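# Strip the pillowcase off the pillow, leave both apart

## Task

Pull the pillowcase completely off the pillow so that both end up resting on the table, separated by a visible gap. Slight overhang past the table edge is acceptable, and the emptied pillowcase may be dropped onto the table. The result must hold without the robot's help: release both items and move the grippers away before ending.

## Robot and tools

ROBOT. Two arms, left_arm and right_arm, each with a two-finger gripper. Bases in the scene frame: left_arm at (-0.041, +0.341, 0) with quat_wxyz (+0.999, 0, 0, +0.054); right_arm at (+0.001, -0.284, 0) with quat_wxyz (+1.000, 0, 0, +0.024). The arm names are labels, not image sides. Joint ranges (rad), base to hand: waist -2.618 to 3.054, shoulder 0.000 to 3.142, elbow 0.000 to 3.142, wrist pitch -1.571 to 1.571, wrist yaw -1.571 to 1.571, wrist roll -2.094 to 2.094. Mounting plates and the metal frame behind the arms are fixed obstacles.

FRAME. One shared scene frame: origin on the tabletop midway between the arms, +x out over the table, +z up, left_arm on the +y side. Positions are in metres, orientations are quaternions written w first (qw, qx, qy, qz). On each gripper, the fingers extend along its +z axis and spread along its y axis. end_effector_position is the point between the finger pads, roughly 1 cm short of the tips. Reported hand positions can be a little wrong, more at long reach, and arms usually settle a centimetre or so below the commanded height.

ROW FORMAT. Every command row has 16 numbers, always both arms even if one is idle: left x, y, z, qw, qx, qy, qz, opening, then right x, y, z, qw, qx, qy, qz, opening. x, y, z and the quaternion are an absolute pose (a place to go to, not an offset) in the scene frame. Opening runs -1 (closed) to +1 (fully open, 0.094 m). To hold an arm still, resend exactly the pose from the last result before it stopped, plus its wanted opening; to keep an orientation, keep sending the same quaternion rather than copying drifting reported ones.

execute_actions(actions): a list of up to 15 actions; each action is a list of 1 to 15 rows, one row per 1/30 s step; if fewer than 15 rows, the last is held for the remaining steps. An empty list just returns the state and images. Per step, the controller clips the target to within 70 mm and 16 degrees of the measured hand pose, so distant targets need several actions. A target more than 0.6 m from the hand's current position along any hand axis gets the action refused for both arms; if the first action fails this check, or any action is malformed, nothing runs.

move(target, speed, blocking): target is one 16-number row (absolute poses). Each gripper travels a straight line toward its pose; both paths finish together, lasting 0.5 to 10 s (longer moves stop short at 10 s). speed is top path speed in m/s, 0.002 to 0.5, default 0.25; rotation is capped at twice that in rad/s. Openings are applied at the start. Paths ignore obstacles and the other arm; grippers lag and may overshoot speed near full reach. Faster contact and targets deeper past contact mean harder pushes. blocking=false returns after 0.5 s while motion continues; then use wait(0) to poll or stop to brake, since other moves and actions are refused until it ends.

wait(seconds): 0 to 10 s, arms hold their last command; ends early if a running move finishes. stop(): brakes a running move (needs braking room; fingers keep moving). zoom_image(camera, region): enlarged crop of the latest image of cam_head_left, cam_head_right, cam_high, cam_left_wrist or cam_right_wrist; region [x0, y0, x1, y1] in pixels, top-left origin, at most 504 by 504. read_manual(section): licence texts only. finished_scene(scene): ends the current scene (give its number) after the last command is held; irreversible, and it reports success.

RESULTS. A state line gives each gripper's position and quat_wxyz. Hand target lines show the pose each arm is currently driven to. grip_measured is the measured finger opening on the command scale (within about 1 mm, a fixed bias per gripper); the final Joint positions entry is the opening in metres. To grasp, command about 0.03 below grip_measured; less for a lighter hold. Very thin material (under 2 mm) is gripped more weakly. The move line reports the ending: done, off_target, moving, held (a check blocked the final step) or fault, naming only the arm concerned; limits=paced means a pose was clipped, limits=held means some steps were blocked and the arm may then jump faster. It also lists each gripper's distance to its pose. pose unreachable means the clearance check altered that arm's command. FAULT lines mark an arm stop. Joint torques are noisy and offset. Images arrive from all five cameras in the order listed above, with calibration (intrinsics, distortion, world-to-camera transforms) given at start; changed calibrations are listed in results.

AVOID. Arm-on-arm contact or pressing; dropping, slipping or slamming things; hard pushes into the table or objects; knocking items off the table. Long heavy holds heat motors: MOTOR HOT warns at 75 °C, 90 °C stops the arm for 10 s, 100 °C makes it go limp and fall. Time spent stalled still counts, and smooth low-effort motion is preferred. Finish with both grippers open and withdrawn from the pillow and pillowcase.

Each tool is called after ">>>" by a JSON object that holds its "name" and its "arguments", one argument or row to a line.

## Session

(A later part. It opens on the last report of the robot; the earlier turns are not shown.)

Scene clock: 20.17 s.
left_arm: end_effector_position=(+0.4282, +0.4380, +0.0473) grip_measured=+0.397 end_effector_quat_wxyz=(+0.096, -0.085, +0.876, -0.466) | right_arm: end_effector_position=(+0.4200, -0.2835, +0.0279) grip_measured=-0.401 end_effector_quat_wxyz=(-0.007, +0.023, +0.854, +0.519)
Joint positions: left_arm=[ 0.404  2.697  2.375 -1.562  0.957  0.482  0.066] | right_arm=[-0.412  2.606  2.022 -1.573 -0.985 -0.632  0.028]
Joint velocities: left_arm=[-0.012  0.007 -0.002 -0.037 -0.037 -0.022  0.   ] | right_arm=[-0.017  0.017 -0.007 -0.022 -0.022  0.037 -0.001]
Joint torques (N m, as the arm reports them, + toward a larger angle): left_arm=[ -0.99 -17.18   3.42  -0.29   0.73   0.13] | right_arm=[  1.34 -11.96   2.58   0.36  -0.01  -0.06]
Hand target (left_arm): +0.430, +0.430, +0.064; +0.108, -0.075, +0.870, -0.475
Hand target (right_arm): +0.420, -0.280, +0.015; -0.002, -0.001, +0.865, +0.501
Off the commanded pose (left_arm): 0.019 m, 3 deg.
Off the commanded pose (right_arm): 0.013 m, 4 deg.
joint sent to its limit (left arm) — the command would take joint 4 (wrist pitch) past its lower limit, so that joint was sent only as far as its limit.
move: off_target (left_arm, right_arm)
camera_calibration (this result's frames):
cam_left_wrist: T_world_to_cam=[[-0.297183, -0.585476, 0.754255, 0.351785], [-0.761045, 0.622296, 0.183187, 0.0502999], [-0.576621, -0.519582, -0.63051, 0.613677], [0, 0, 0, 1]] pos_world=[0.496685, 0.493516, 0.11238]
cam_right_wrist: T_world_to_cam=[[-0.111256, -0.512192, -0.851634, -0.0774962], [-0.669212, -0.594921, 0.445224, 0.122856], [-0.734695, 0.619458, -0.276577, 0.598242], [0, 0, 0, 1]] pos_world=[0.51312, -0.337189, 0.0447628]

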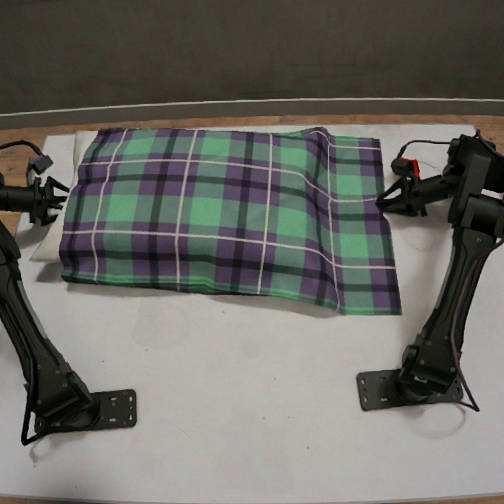

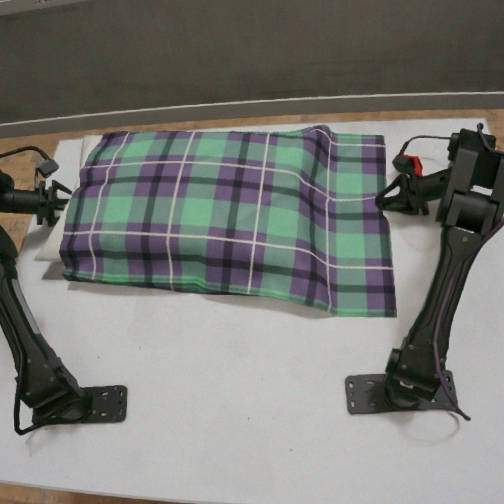

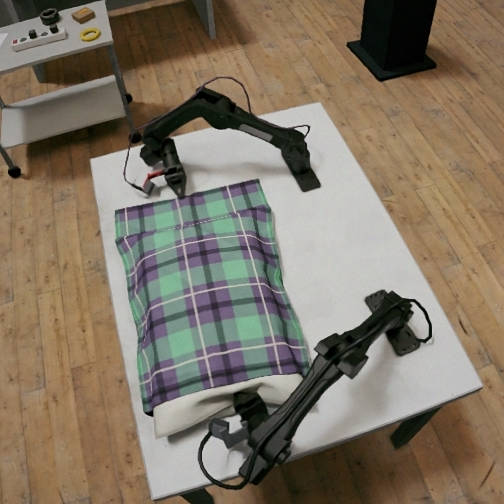

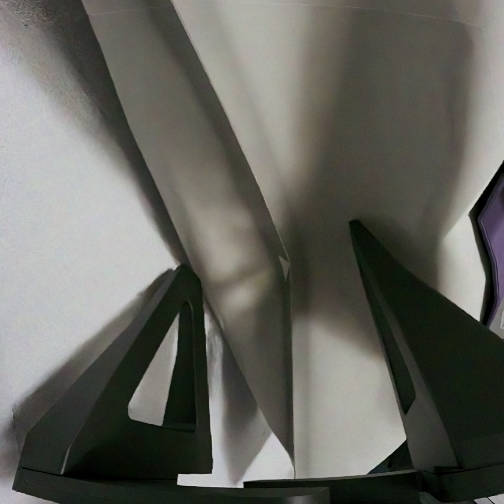

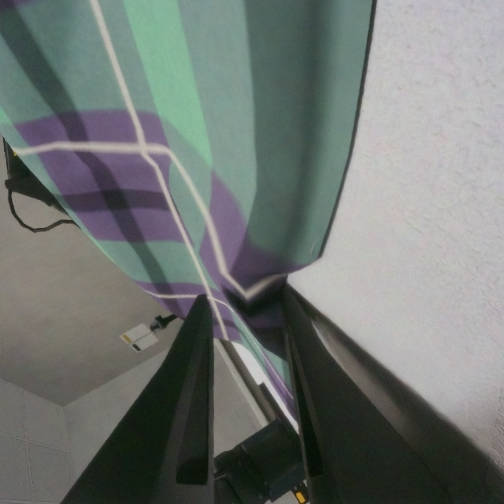

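Cloth is buckling. Push both a bit further then close.

>>> {"name": "move", "arguments": {
  "target": [0.43,0.41,0.07,0.1,-0.07,0.87,-0.48,0.4,0.42,-0.26,0.018,0,0,0.87,0.5,-0.4],
  "speed": 0.05
}}

>>> {"name": "move", "arguments": {
  "target": [0.43,0.41,0.07,0.1,-0.07,0.87,-0.48,-1,0.42,-0.255,0.018,0,0,0.87,0.5,-1],
  "speed": 0.05
}}

>>> {"name": "move", "arguments": {
  "target": [0.43,0.45,0.07,0.1,-0.07,0.87,-0.48,-1,0.42,-0.33,0.07,0,0,0.87,0.5,-1],
  "speed": 0.06
}}

Scene clock: 22.40 s.
left_arm: end_effector_position=(+0.4261, +0.4197, +0.0568) grip_measured=+0.397 end_effector_quat_wxyz=(+0.087, -0.078, +0.875, -0.469) | right_arm: end_effector_position=(+0.4181, -0.2636, +0.0280) grip_measured=-0.401 end_effector_quat_wxyz=(-0.013, +0.020, +0.857, +0.515)
Joint positions: left_arm=[ 0.372  2.643  2.307 -1.544  0.962  0.464  0.066] | right_arm=[-0.367  2.557  1.943 -1.492 -0.993 -0.568  0.028]
Joint velocities: left_arm=[-0.002  0.007 -0.012 -0.007 -0.037 -0.007 -0.001] | right_arm=[-0.002  0.002 -0.022  0.007 -0.037  0.007 -0.001]
Joint torques (N m, as the arm reports them, + toward a larger angle): left_arm=[ -1.39 -16.41   3.25  -0.16   0.77   0.04] | right_arm=[  1.15 -11.89   2.92   0.42  -0.12  -0.09]
Hand target (left_arm): +0.430, +0.410, +0.070; +0.099, -0.069, +0.869, -0.480
Hand target (right_arm): +0.420, -0.260, +0.018; -0.002, -0.001, +0.866, +0.500
Off the commanded pose (left_arm): 0.017 m, 2 deg.
Off the commanded pose (right_arm): 0.011 m, 4 deg.
move: off_target (left_arm, right_arm)
camera_calibration (this result's frames):
cam_left_wrist: T_world_to_cam=[[-0.302693, -0.573946, 0.760896, 0.33043], [-0.746313, 0.639276, 0.185317, 0.0448059], [-0.592785, -0.511773, -0.621848, 0.612045], [0, 0, 0, 1]] pos_world=[0.496269, 0.474234, 0.120873]
cam_right_wrist: T_world_to_cam=[[-0.112064, -0.521909, -0.845608, -0.0698071], [-0.659604, -0.59739, 0.456123, 0.128491], [-0.743212, 0.608881, -0.277307, 0.585307], [0, 0, 0, 1]] pos_world=[0.511937, -0.316056, 0.0446726]

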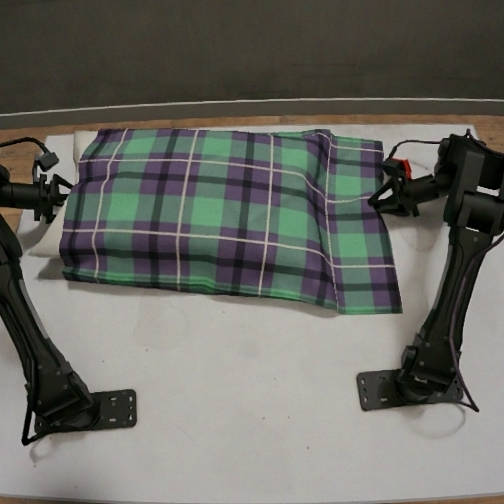

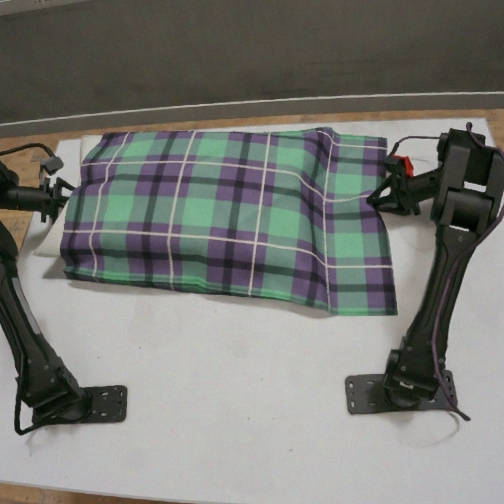

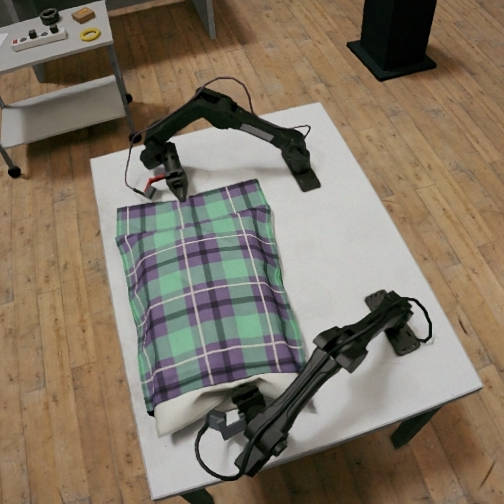

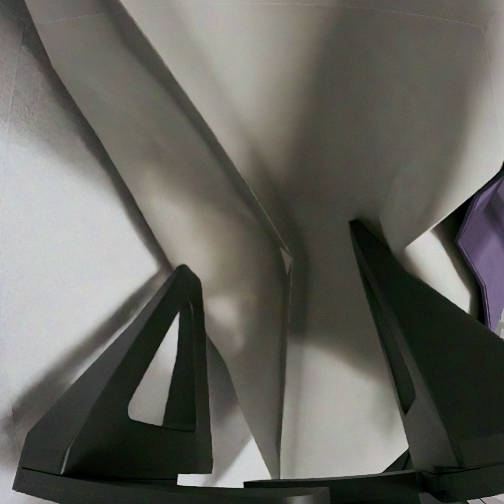

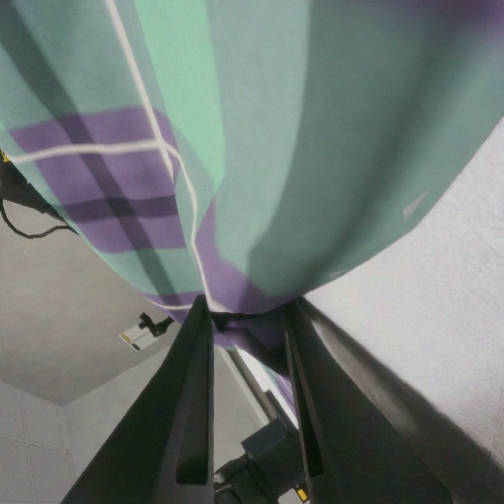

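Scene clock: 23.33 s.
left_arm: end_effector_position=(+0.4268, +0.4175, +0.0574) grip_measured=-0.977 end_effector_quat_wxyz=(+0.087, -0.077, +0.875, -0.471) | right_arm: end_effector_position=(+0.4173, -0.2601, +0.0188) grip_measured=-0.959 end_effector_quat_wxyz=(-0.016, +0.016, +0.863, +0.505)
Joint positions: left_arm=[ 0.368  2.643  2.307 -1.543  0.966  0.464  0.001] | right_arm=[-0.355  2.557  1.921 -1.447 -0.976 -0.546  0.002]
Joint velocities: left_arm=[-0.007 -0.002 -0.007 -0.037 -0.007 -0.007  0.001] | right_arm=[ 0.002  0.002 -0.007 -0.007 -0.051 -0.051 -0.001]
Joint torques (N m, as the arm reports them, + toward a larger angle): left_arm=[ -1.   -16.43   3.17  -0.12   0.74   0.02] | right_arm=[  1.15 -12.68   2.74   0.32  -0.31  -0.03]
Hand target (left_arm): +0.430, +0.410, +0.070; +0.099, -0.069, +0.869, -0.480
Hand target (right_arm): +0.420, -0.255, +0.018; -0.002, -0.001, +0.866, +0.499
Off the commanded pose (left_arm): 0.015 m, 2 deg.
Off the commanded pose (right_arm): 0.006 m, 3 deg.
move: off_target (left_arm, right_arm)
camera_calibration (this result's frames):
cam_left_wrist: T_world_to_cam=[[-0.305316, -0.570483, 0.762451, 0.328534], [-0.744993, 0.641797, 0.181882, 0.0452596], [-0.5931, -0.512489, -0.620957, 0.612083], [0, 0, 0, 1]] pos_world=[0.497051, 0.472061, 0.121354]
cam_right_wrist: T_world_to_cam=[[-0.108149, -0.540975, -0.834056, -0.0826988], [-0.652534, -0.594318, 0.470091, 0.131843], [-0.750002, 0.59509, -0.28873, 0.579516], [0, 0, 0, 1]] pos_world=[0.511727, -0.311245, 0.0363698]

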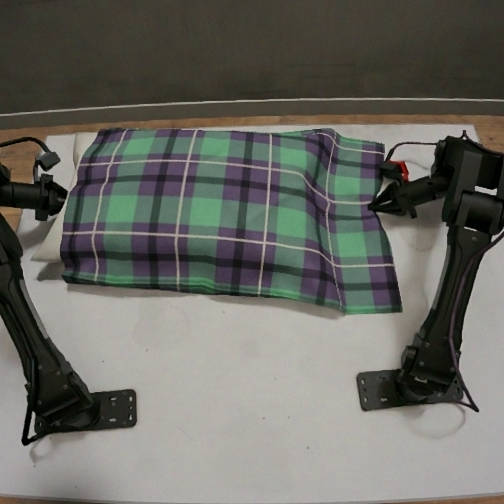

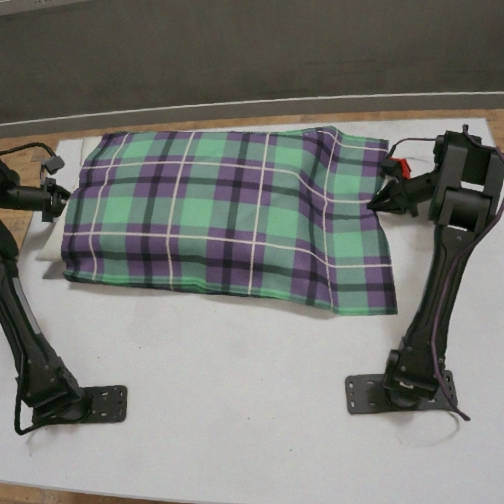

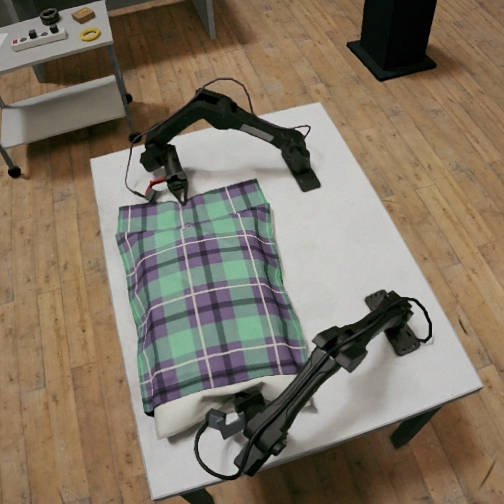

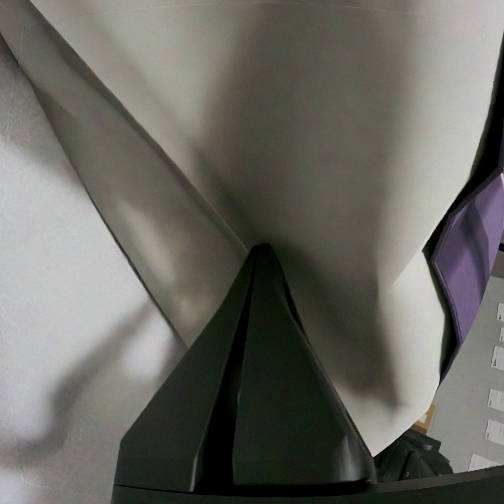

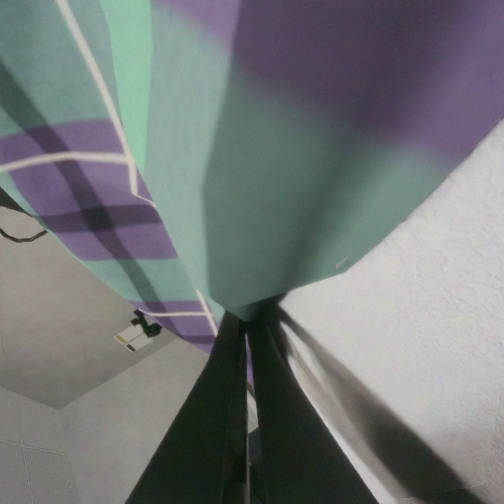

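Scene clock: 25.17 s.
left_arm: end_effector_position=(+0.4250, +0.4459, +0.0615) grip_measured=-0.977 end_effector_quat_wxyz=(+0.108, -0.090, +0.876, -0.462) | right_arm: end_effector_position=(+0.4131, -0.3193, +0.0541) grip_measured=-0.959 end_effector_quat_wxyz=(+0.018, +0.039, +0.874, +0.484)
Joint positions: left_arm=[ 0.423  2.653  2.35  -1.56   0.96   0.479  0.001] | right_arm=[-0.486  2.502  1.995 -1.574 -0.918 -0.604  0.002]
Joint velocities: left_arm=[-0.017  0.007  0.002  0.037  0.007 -0.007  0.   ] | right_arm=[-0.007 -0.002 -0.022  0.022  0.051  0.051 -0.   ]
Joint torques (N m, as the arm reports them, + toward a larger angle): left_arm=[  0.59 -13.78   7.07  -0.27   0.66   0.13] | right_arm=[ -1.07 -13.28   7.69  -0.2   -0.28  -0.18]
Hand target (left_arm): +0.430, +0.450, +0.070; +0.125, -0.085, +0.872, -0.466
Hand target (right_arm): +0.419, -0.329, +0.070; +0.047, +0.027, +0.880, +0.472
Off the commanded pose (left_arm): 0.011 m, 3 deg.
Off the commanded pose (right_arm): 0.020 m, 5 deg.
joint sent to its limit (left arm) — the command would take joint 4 (wrist pitch) past its lower limit, so that joint was sent only as far as its limit.
joint sent to its limit (right arm) — the command would take joint 4 (wrist pitch) past its lower limit, so that joint was sent only as far as its limit.
move: off_target (left_arm, right_arm)
camera_calibration (this result's frames):
cam_left_wrist: T_world_to_cam=[[-0.296335, -0.59676, 0.745696, 0.349988], [-0.776946, 0.604706, 0.175176, 0.0554851], [-0.555465, -0.527455, -0.642846, 0.620148], [0, 0, 0, 1]] pos_world=[0.491293, 0.502406, 0.127955]
cam_right_wrist: T_world_to_cam=[[-0.120106, -0.573869, -0.810092, -0.092563], [-0.709371, -0.521256, 0.474431, 0.123831], [-0.694526, 0.631638, -0.344481, 0.613497], [0, 0, 0, 1]] pos_world=[0.502815, -0.376079, 0.0776041]

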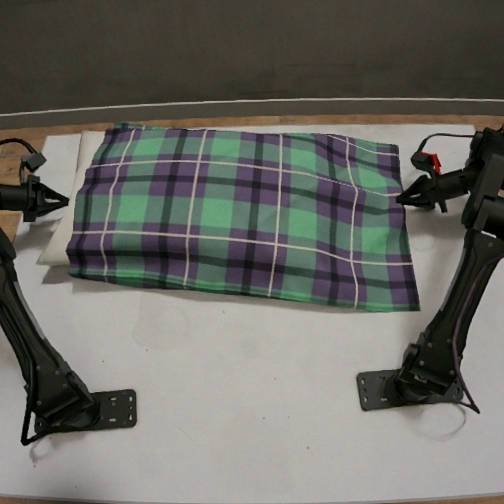

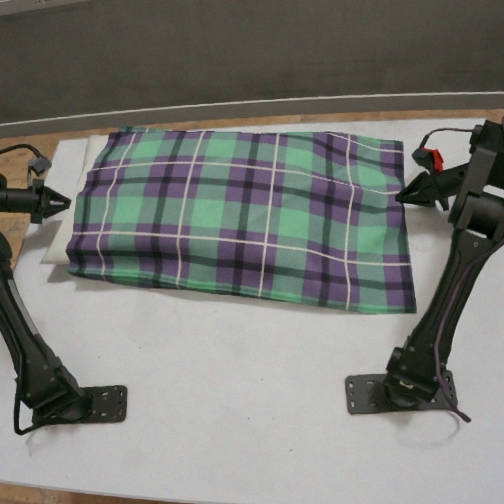

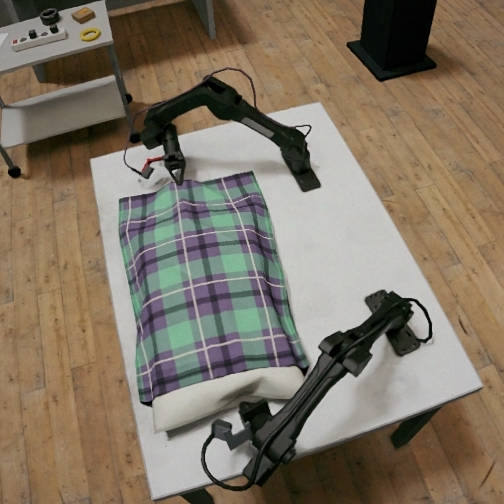

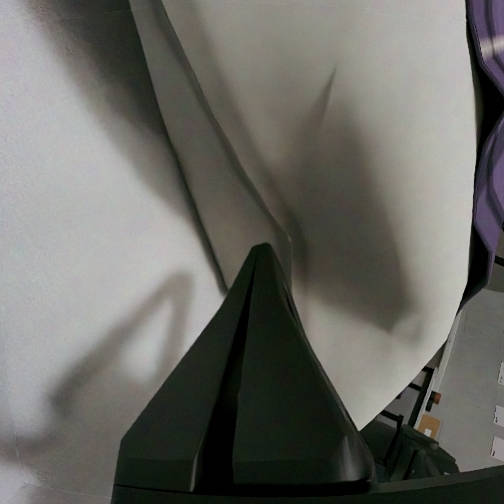

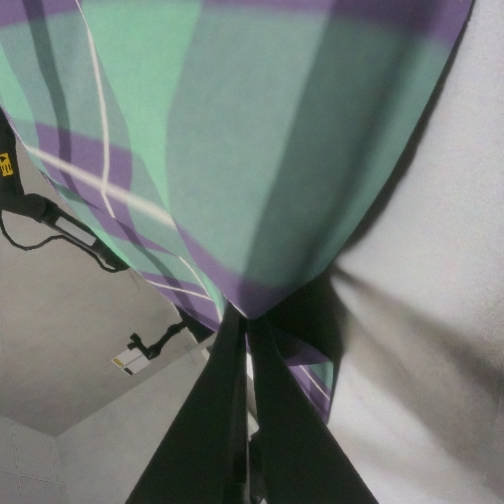

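>>> {"name": "move", "arguments": {
  "target": [0.50,0.42,0.075,0.03,-0.03,0.81,-0.58,0.3,0.42,-0.46,0.07,0.1,0.04,0.92,0.38,-1],
  "speed": 0.1
}}

Scene clock: 28.20 s.
left_arm: end_effector_position=(+0.4934, +0.4218, +0.0646) grip_measured=+0.297 end_effector_quat_wxyz=(+0.142, -0.129, +0.823, -0.535) | right_arm: end_effector_position=(+0.4180, -0.4503, +0.0694) grip_measured=-0.959 end_effector_quat_wxyz=(+0.117, +0.055, +0.921, +0.366)
Joint positions: left_arm=[ 0.35   2.95   2.846 -1.568  1.171  0.213  0.061] | right_arm=[-0.704  2.523  2.246 -1.573 -0.749 -0.648  0.002]
Joint velocities: left_arm=[-0.007  0.012  0.007  0.051 -0.051 -0.051  0.   ] | right_arm=[-0.002  0.007  0.002  0.007 -0.022 -0.037 -0.   ]
Joint torques (N m, as the arm reports them, + toward a larger angle): left_arm=[ -0.6  -14.93   7.35   0.08   0.79   0.03] | right_arm=[ -0.98 -11.21   8.52   0.19  -0.29  -0.14]
Hand target (left_arm): +0.498, +0.418, +0.075; +0.155, -0.120, +0.816, -0.544
Hand target (right_arm): +0.420, -0.459, +0.070; +0.128, +0.052, +0.923, +0.359
Off the commanded pose (left_arm): 0.012 m, 18 deg; orientation clipped at the last step of the last action.
Off the commanded pose (right_arm): 0.010 m, 3 deg.
joint sent to its limit (left arm) — the command would take joint 4 (wrist pitch) past its lower limit, so that joint was sent only as far as its limit.
joint sent to its limit (right arm) — the command would take joint 4 (wrist pitch) past its lower limit, so that joint was sent only as far as its limit.
move: off_target (left_arm, right_arm); limits=paced
camera_calibration (this result's frames):
cam_left_wrist: T_world_to_cam=[[-0.284407, -0.483519, 0.827842, 0.294595], [-0.836501, 0.547023, 0.0321184, 0.185626], [-0.468378, -0.683356, -0.560041, 0.664844], [0, 0, 0, 1]] pos_world=[0.550459, 0.495226, 0.1225]
cam_right_wrist: T_world_to_cam=[[-0.0942023, -0.752352, -0.651991, -0.256958], [-0.831214, -0.300995, 0.467424, 0.202348], [-0.547913, 0.585977, -0.597011, 0.640616], [0, 0, 0, 1]] pos_world=[0.49499, -0.507804, 0.120338]

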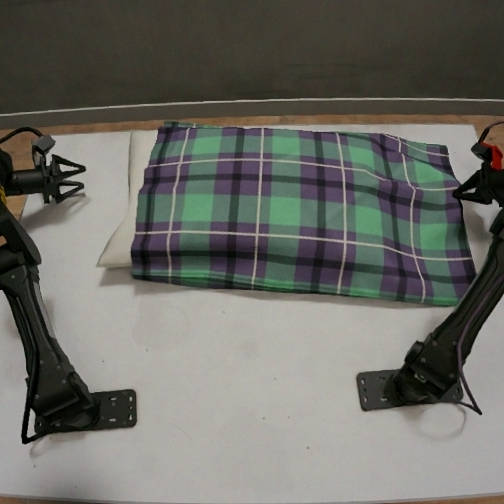

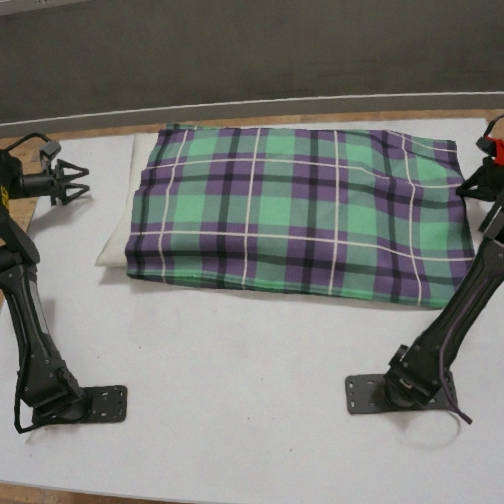

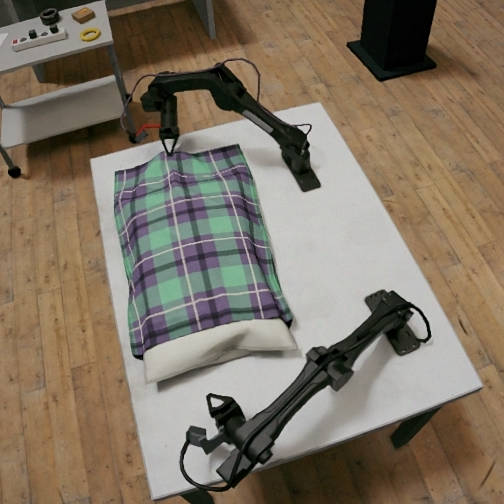

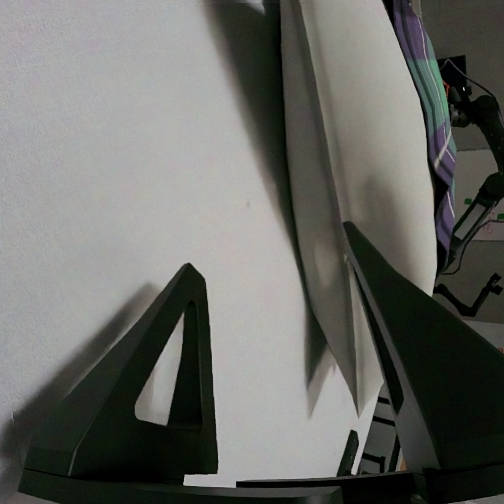

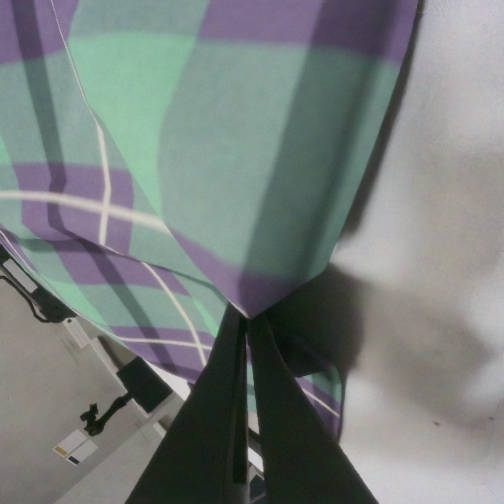

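>>> {"name": "move", "arguments": {
  "target": [0.47,0.32,0.085,0,0,0.8,-0.6,0.3,0.418,-0.45,0.07,0.117,0.055,0.921,0.366,-1],
  "speed": 0.1
}}

Scene clock: 31.13 s.
left_arm: end_effector_position=(+0.4695, +0.3239, +0.0696) grip_measured=+0.297 end_effector_quat_wxyz=(+0.063, -0.064, +0.820, -0.565) | right_arm: end_effector_position=(+0.4180, -0.4503, +0.0694) grip_measured=-0.959 end_effector_quat_wxyz=(+0.116, +0.056, +0.921, +0.367)
Joint positions: left_arm=[ 0.188  2.79   2.513 -1.568  1.195  0.327  0.061] | right_arm=[-0.704  2.523  2.246 -1.573 -0.749 -0.645  0.002]
Joint velocities: left_arm=[-0.007  0.002 -0.007  0.066  0.081 -0.007 -0.001] | right_arm=[ 0.002 -0.017  0.002  0.007  0.007 -0.007  0.   ]
Joint torques (N m, as the arm reports them, + toward a larger angle): left_arm=[ -0.41 -17.25   3.41  -0.14   0.77   0.14] | right_arm=[  0.06 -12.11   5.63   0.19  -0.3   -0.05]
Hand target (left_arm): +0.470, +0.320, +0.085; +0.075, -0.056, +0.813, -0.574
Hand target (right_arm): +0.418, -0.450, +0.070; +0.117, +0.055, +0.921, +0.366
Off the commanded pose (left_arm): 0.016 m, 11 deg.
Off the commanded pose (right_arm): 0.001 m, 0 deg.
joint sent to its limit (left arm) — the command would take joint 4 (wrist pitch) past its lower limit, so that joint was sent only as far as its limit.
move: off_target (left_arm)
camera_calibration (this result's frames):
cam_left_wrist: T_world_to_cam=[[-0.325602, -0.375759, 0.867634, 0.21795], [-0.709439, 0.703713, 0.0385317, 0.108148], [-0.625043, -0.602987, -0.495709, 0.632574], [0, 0, 0, 1]] pos_world=[0.543076, 0.387225, 0.120305]
cam_right_wrist: T_world_to_cam=[[-0.0971369, -0.751638, -0.652384, -0.255383], [-0.830913, -0.299574, 0.46887, 0.202762], [-0.547857, 0.587619, -0.595446, 0.641224], [0, 0, 0, 1]] pos_world=[0.494969, -0.508009, 0.120138]

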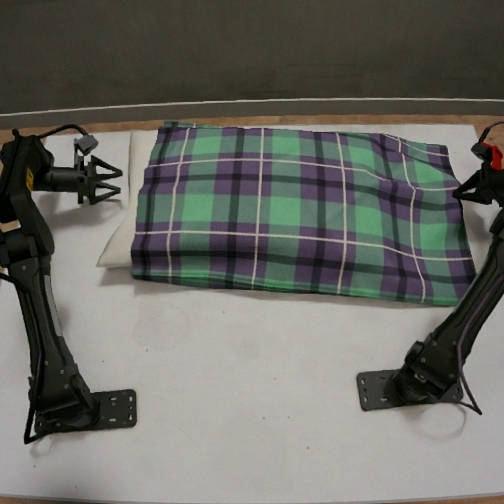

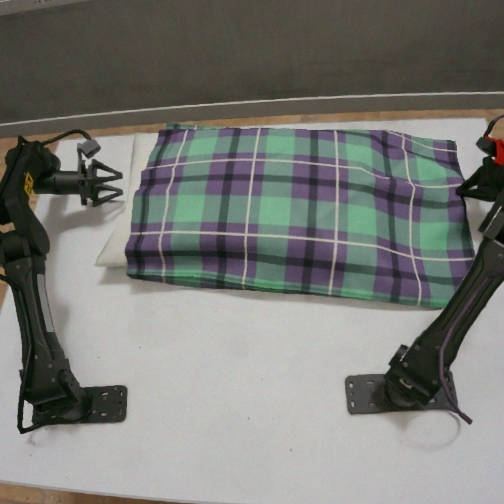

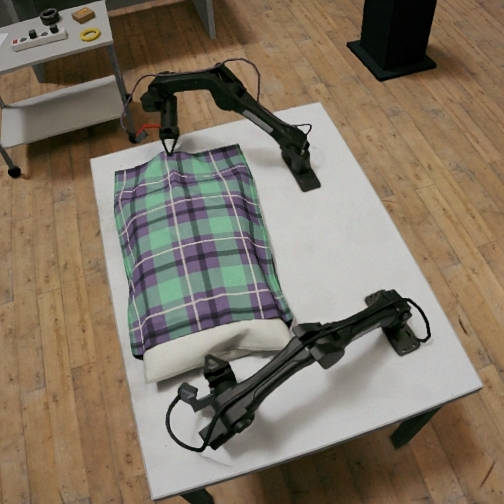

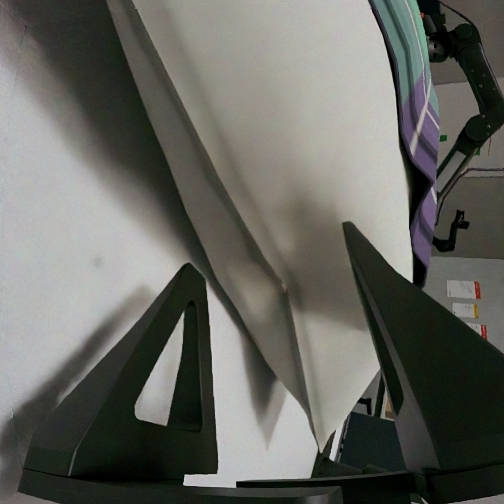

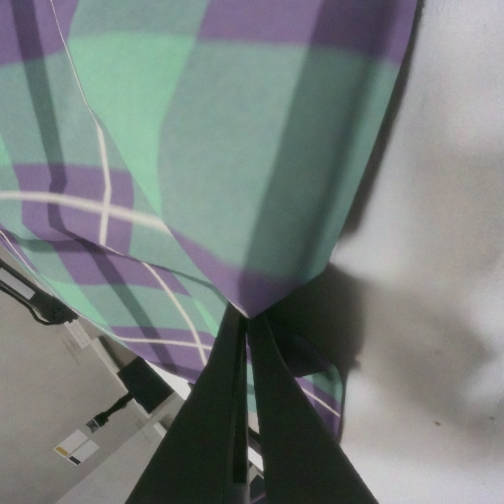

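>>> {"name": "move", "arguments": {
  "target": [0.47,0.25,0.07,0,0,0.8,-0.6,0.3,0.418,-0.45,0.07,0.117,0.055,0.921,0.366,-1],
  "speed": 0.06
}}

>>> {"name": "move", "arguments": {
  "target": [0.47,0.25,0.07,0,0,0.8,-0.6,-1,0.418,-0.45,0.07,0.117,0.055,0.921,0.366,-1],
  "speed": 0.06
}}

Scene clock: 34.10 s.
left_arm: end_effector_position=(+0.4634, +0.2569, +0.0602) grip_measured=+0.297 end_effector_quat_wxyz=(+0.014, -0.030, +0.812, -0.583) | right_arm: end_effector_position=(+0.4177, -0.4505, +0.0691) grip_measured=-0.959 end_effector_quat_wxyz=(+0.115, +0.057, +0.922, +0.366)
Joint positions: left_arm=[ 0.06   2.822  2.512 -1.568  1.229  0.311  0.061] | right_arm=[-0.704  2.523  2.246 -1.573 -0.746 -0.643  0.002]
Joint velocities: left_arm=[-0.022  0.002  0.007  0.022 -0.007 -0.022 -0.001] | right_arm=[-0.002 -0.002 -0.002 -0.022  0.022  0.022  0.   ]
Joint torques (N m, as the arm reports them, + toward a larger angle): left_arm=[ -1.2  -14.38   7.36  -0.18   0.77   0.  ] | right_arm=[  0.04 -12.14   5.61   0.18  -0.31  -0.06]
Hand target (left_arm): +0.468, +0.250, +0.070; +0.025, -0.019, +0.805, -0.592
Hand target (right_arm): +0.418, -0.450, +0.070; +0.117, +0.055, +0.921, +0.366
Off the commanded pose (left_arm): 0.014 m, 5 deg.
Off the commanded pose (right_arm): 0.001 m, 0 deg.
joint sent to its limit (left arm) — the command would take joint 4 (wrist pitch) past its lower limit, so that joint was sent only as far as its limit.
move: off_target (left_arm)
camera_calibration (this result's frames):
cam_left_wrist: T_world_to_cam=[[-0.329726, -0.302966, 0.894143, 0.180551], [-0.624241, 0.78048, 0.0342569, 0.0923704], [-0.70824, -0.546866, -0.446469, 0.604921], [0, 0, 0, 1]] pos_world=[0.545623, 0.313418, 0.105476]
cam_right_wrist: T_world_to_cam=[[-0.0990048, -0.752477, -0.651135, -0.255408], [-0.82994, -0.298568, 0.471229, 0.202511], [-0.548997, 0.587057, -0.594951, 0.641232], [0, 0, 0, 1]] pos_world=[0.49482, -0.508165, 0.119768]

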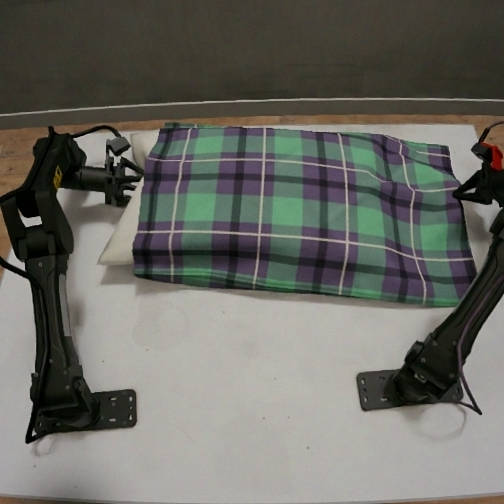

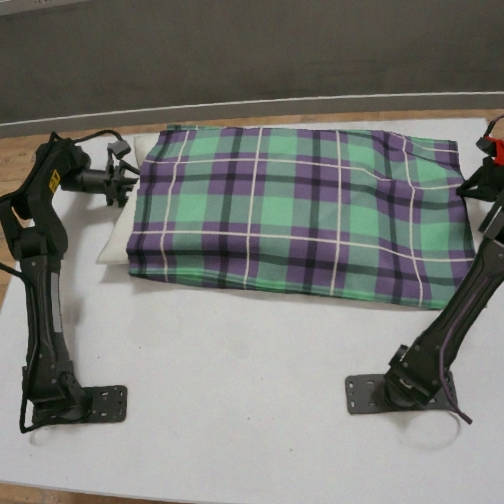

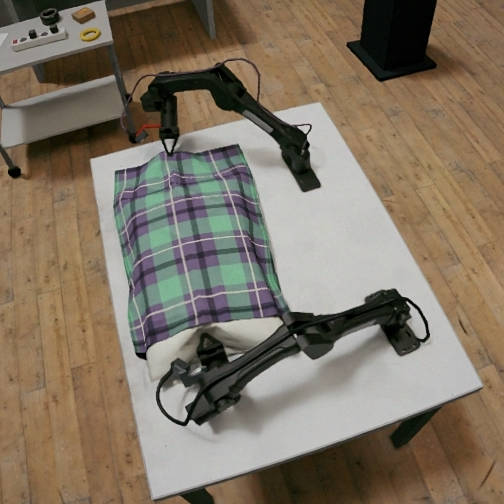

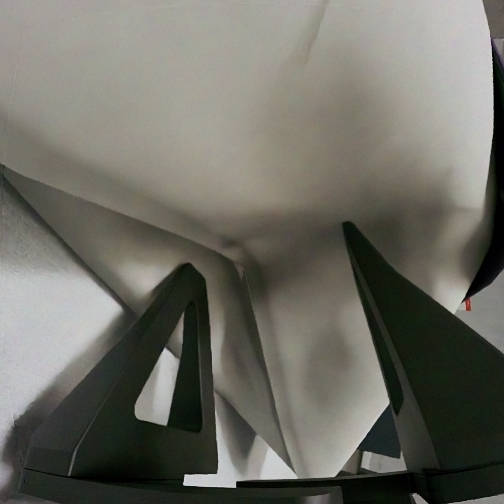

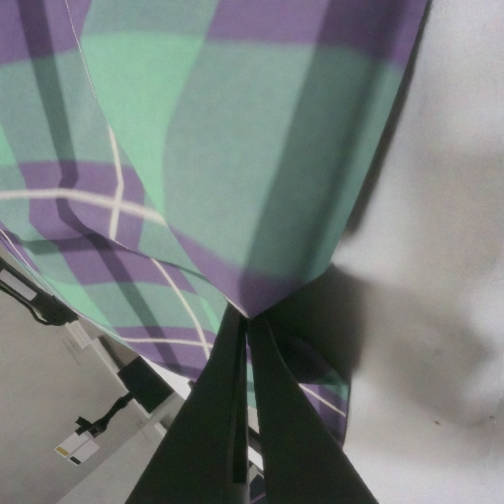

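Scene clock: 35.00 s.
left_arm: end_effector_position=(+0.4634, +0.2569, +0.0603) grip_measured=-0.977 end_effector_quat_wxyz=(+0.013, -0.031, +0.812, -0.583) | right_arm: end_effector_position=(+0.4175, -0.4506, +0.0689) grip_measured=-0.959 end_effector_quat_wxyz=(+0.115, +0.057, +0.922, +0.365)
Joint positions: left_arm=[ 0.06   2.822  2.512 -1.568  1.229  0.308  0.001] | right_arm=[-0.704  2.523  2.246 -1.573 -0.745 -0.642  0.002]
Joint velocities: left_arm=[ 0.002 -0.007 -0.007 -0.066  0.022 -0.007  0.001] | right_arm=[-0.007  0.002  0.007  0.051  0.007  0.007  0.   ]
Joint torques (N m, as the arm reports them, + toward a larger angle): left_arm=[ -1.15 -14.12   7.77  -0.18   0.77   0.03] | right_arm=[  0.03 -12.13   5.6    0.2   -0.34  -0.08]
Hand target (left_arm): +0.469, +0.250, +0.070; +0.026, -0.019, +0.805, -0.593
Hand target (right_arm): +0.418, -0.450, +0.070; +0.117, +0.055, +0.922, +0.366
Off the commanded pose (left_arm): 0.014 m, 5 deg.
Off the commanded pose (right_arm): 0.001 m, 0 deg.
joint sent to its limit (left arm) — the command would take joint 4 (wrist pitch) past its lower limit, so that joint was sent only as far as its limit.
move: off_target (left_arm)
camera_calibration (this result's frames):
cam_left_wrist: T_world_to_cam=[[-0.327228, -0.302825, 0.895108, 0.179245], [-0.624911, 0.779893, 0.0353951, 0.0927905], [-0.708807, -0.547781, -0.444441, 0.605329], [0, 0, 0, 1]] pos_world=[0.545702, 0.313501, 0.105305]
cam_right_wrist: T_world_to_cam=[[-0.100004, -0.753095, -0.650267, -0.255556], [-0.829315, -0.298013, 0.472679, 0.202311], [-0.54976, 0.586546, -0.59475, 0.641187], [0, 0, 0, 1]] pos_world=[0.494722, -0.508252, 0.119538]

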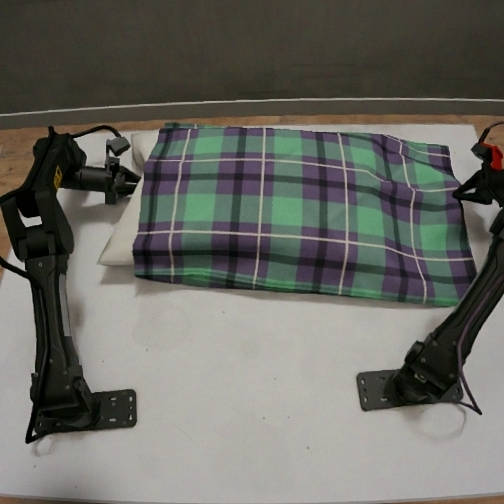

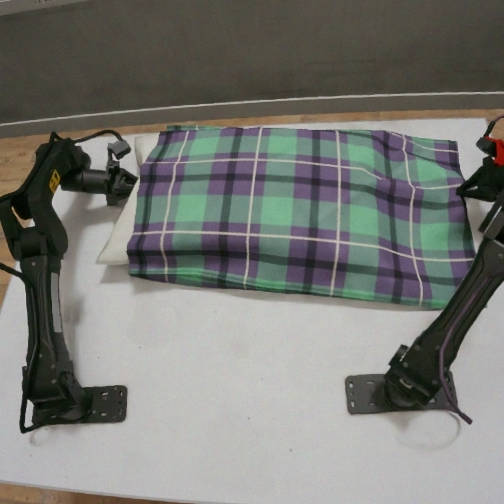

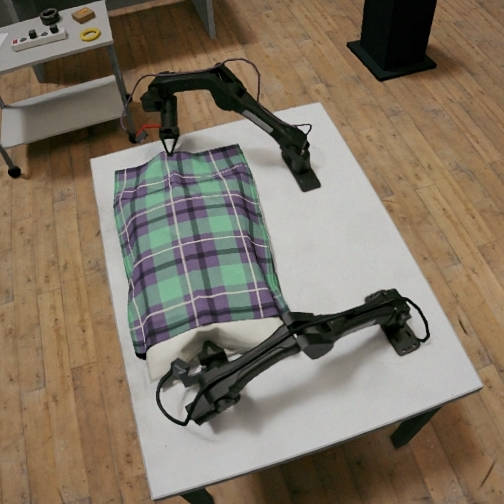

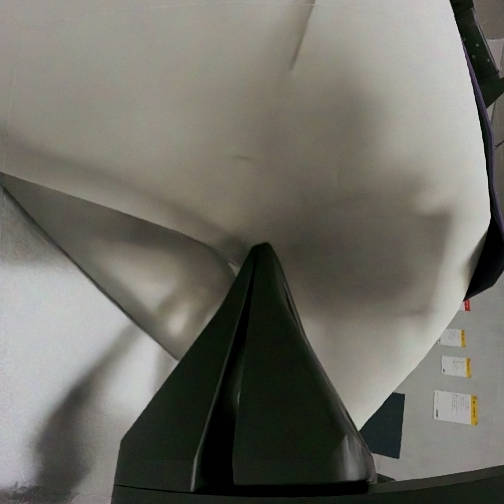

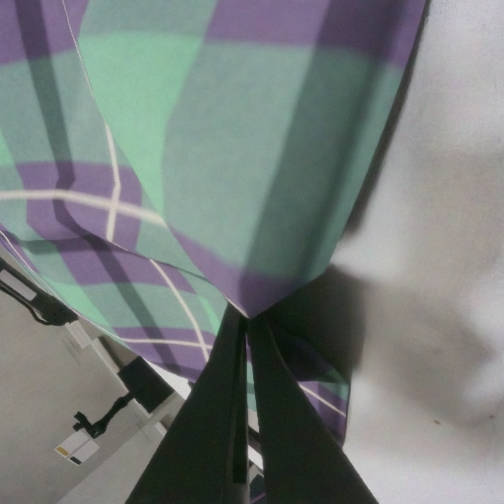

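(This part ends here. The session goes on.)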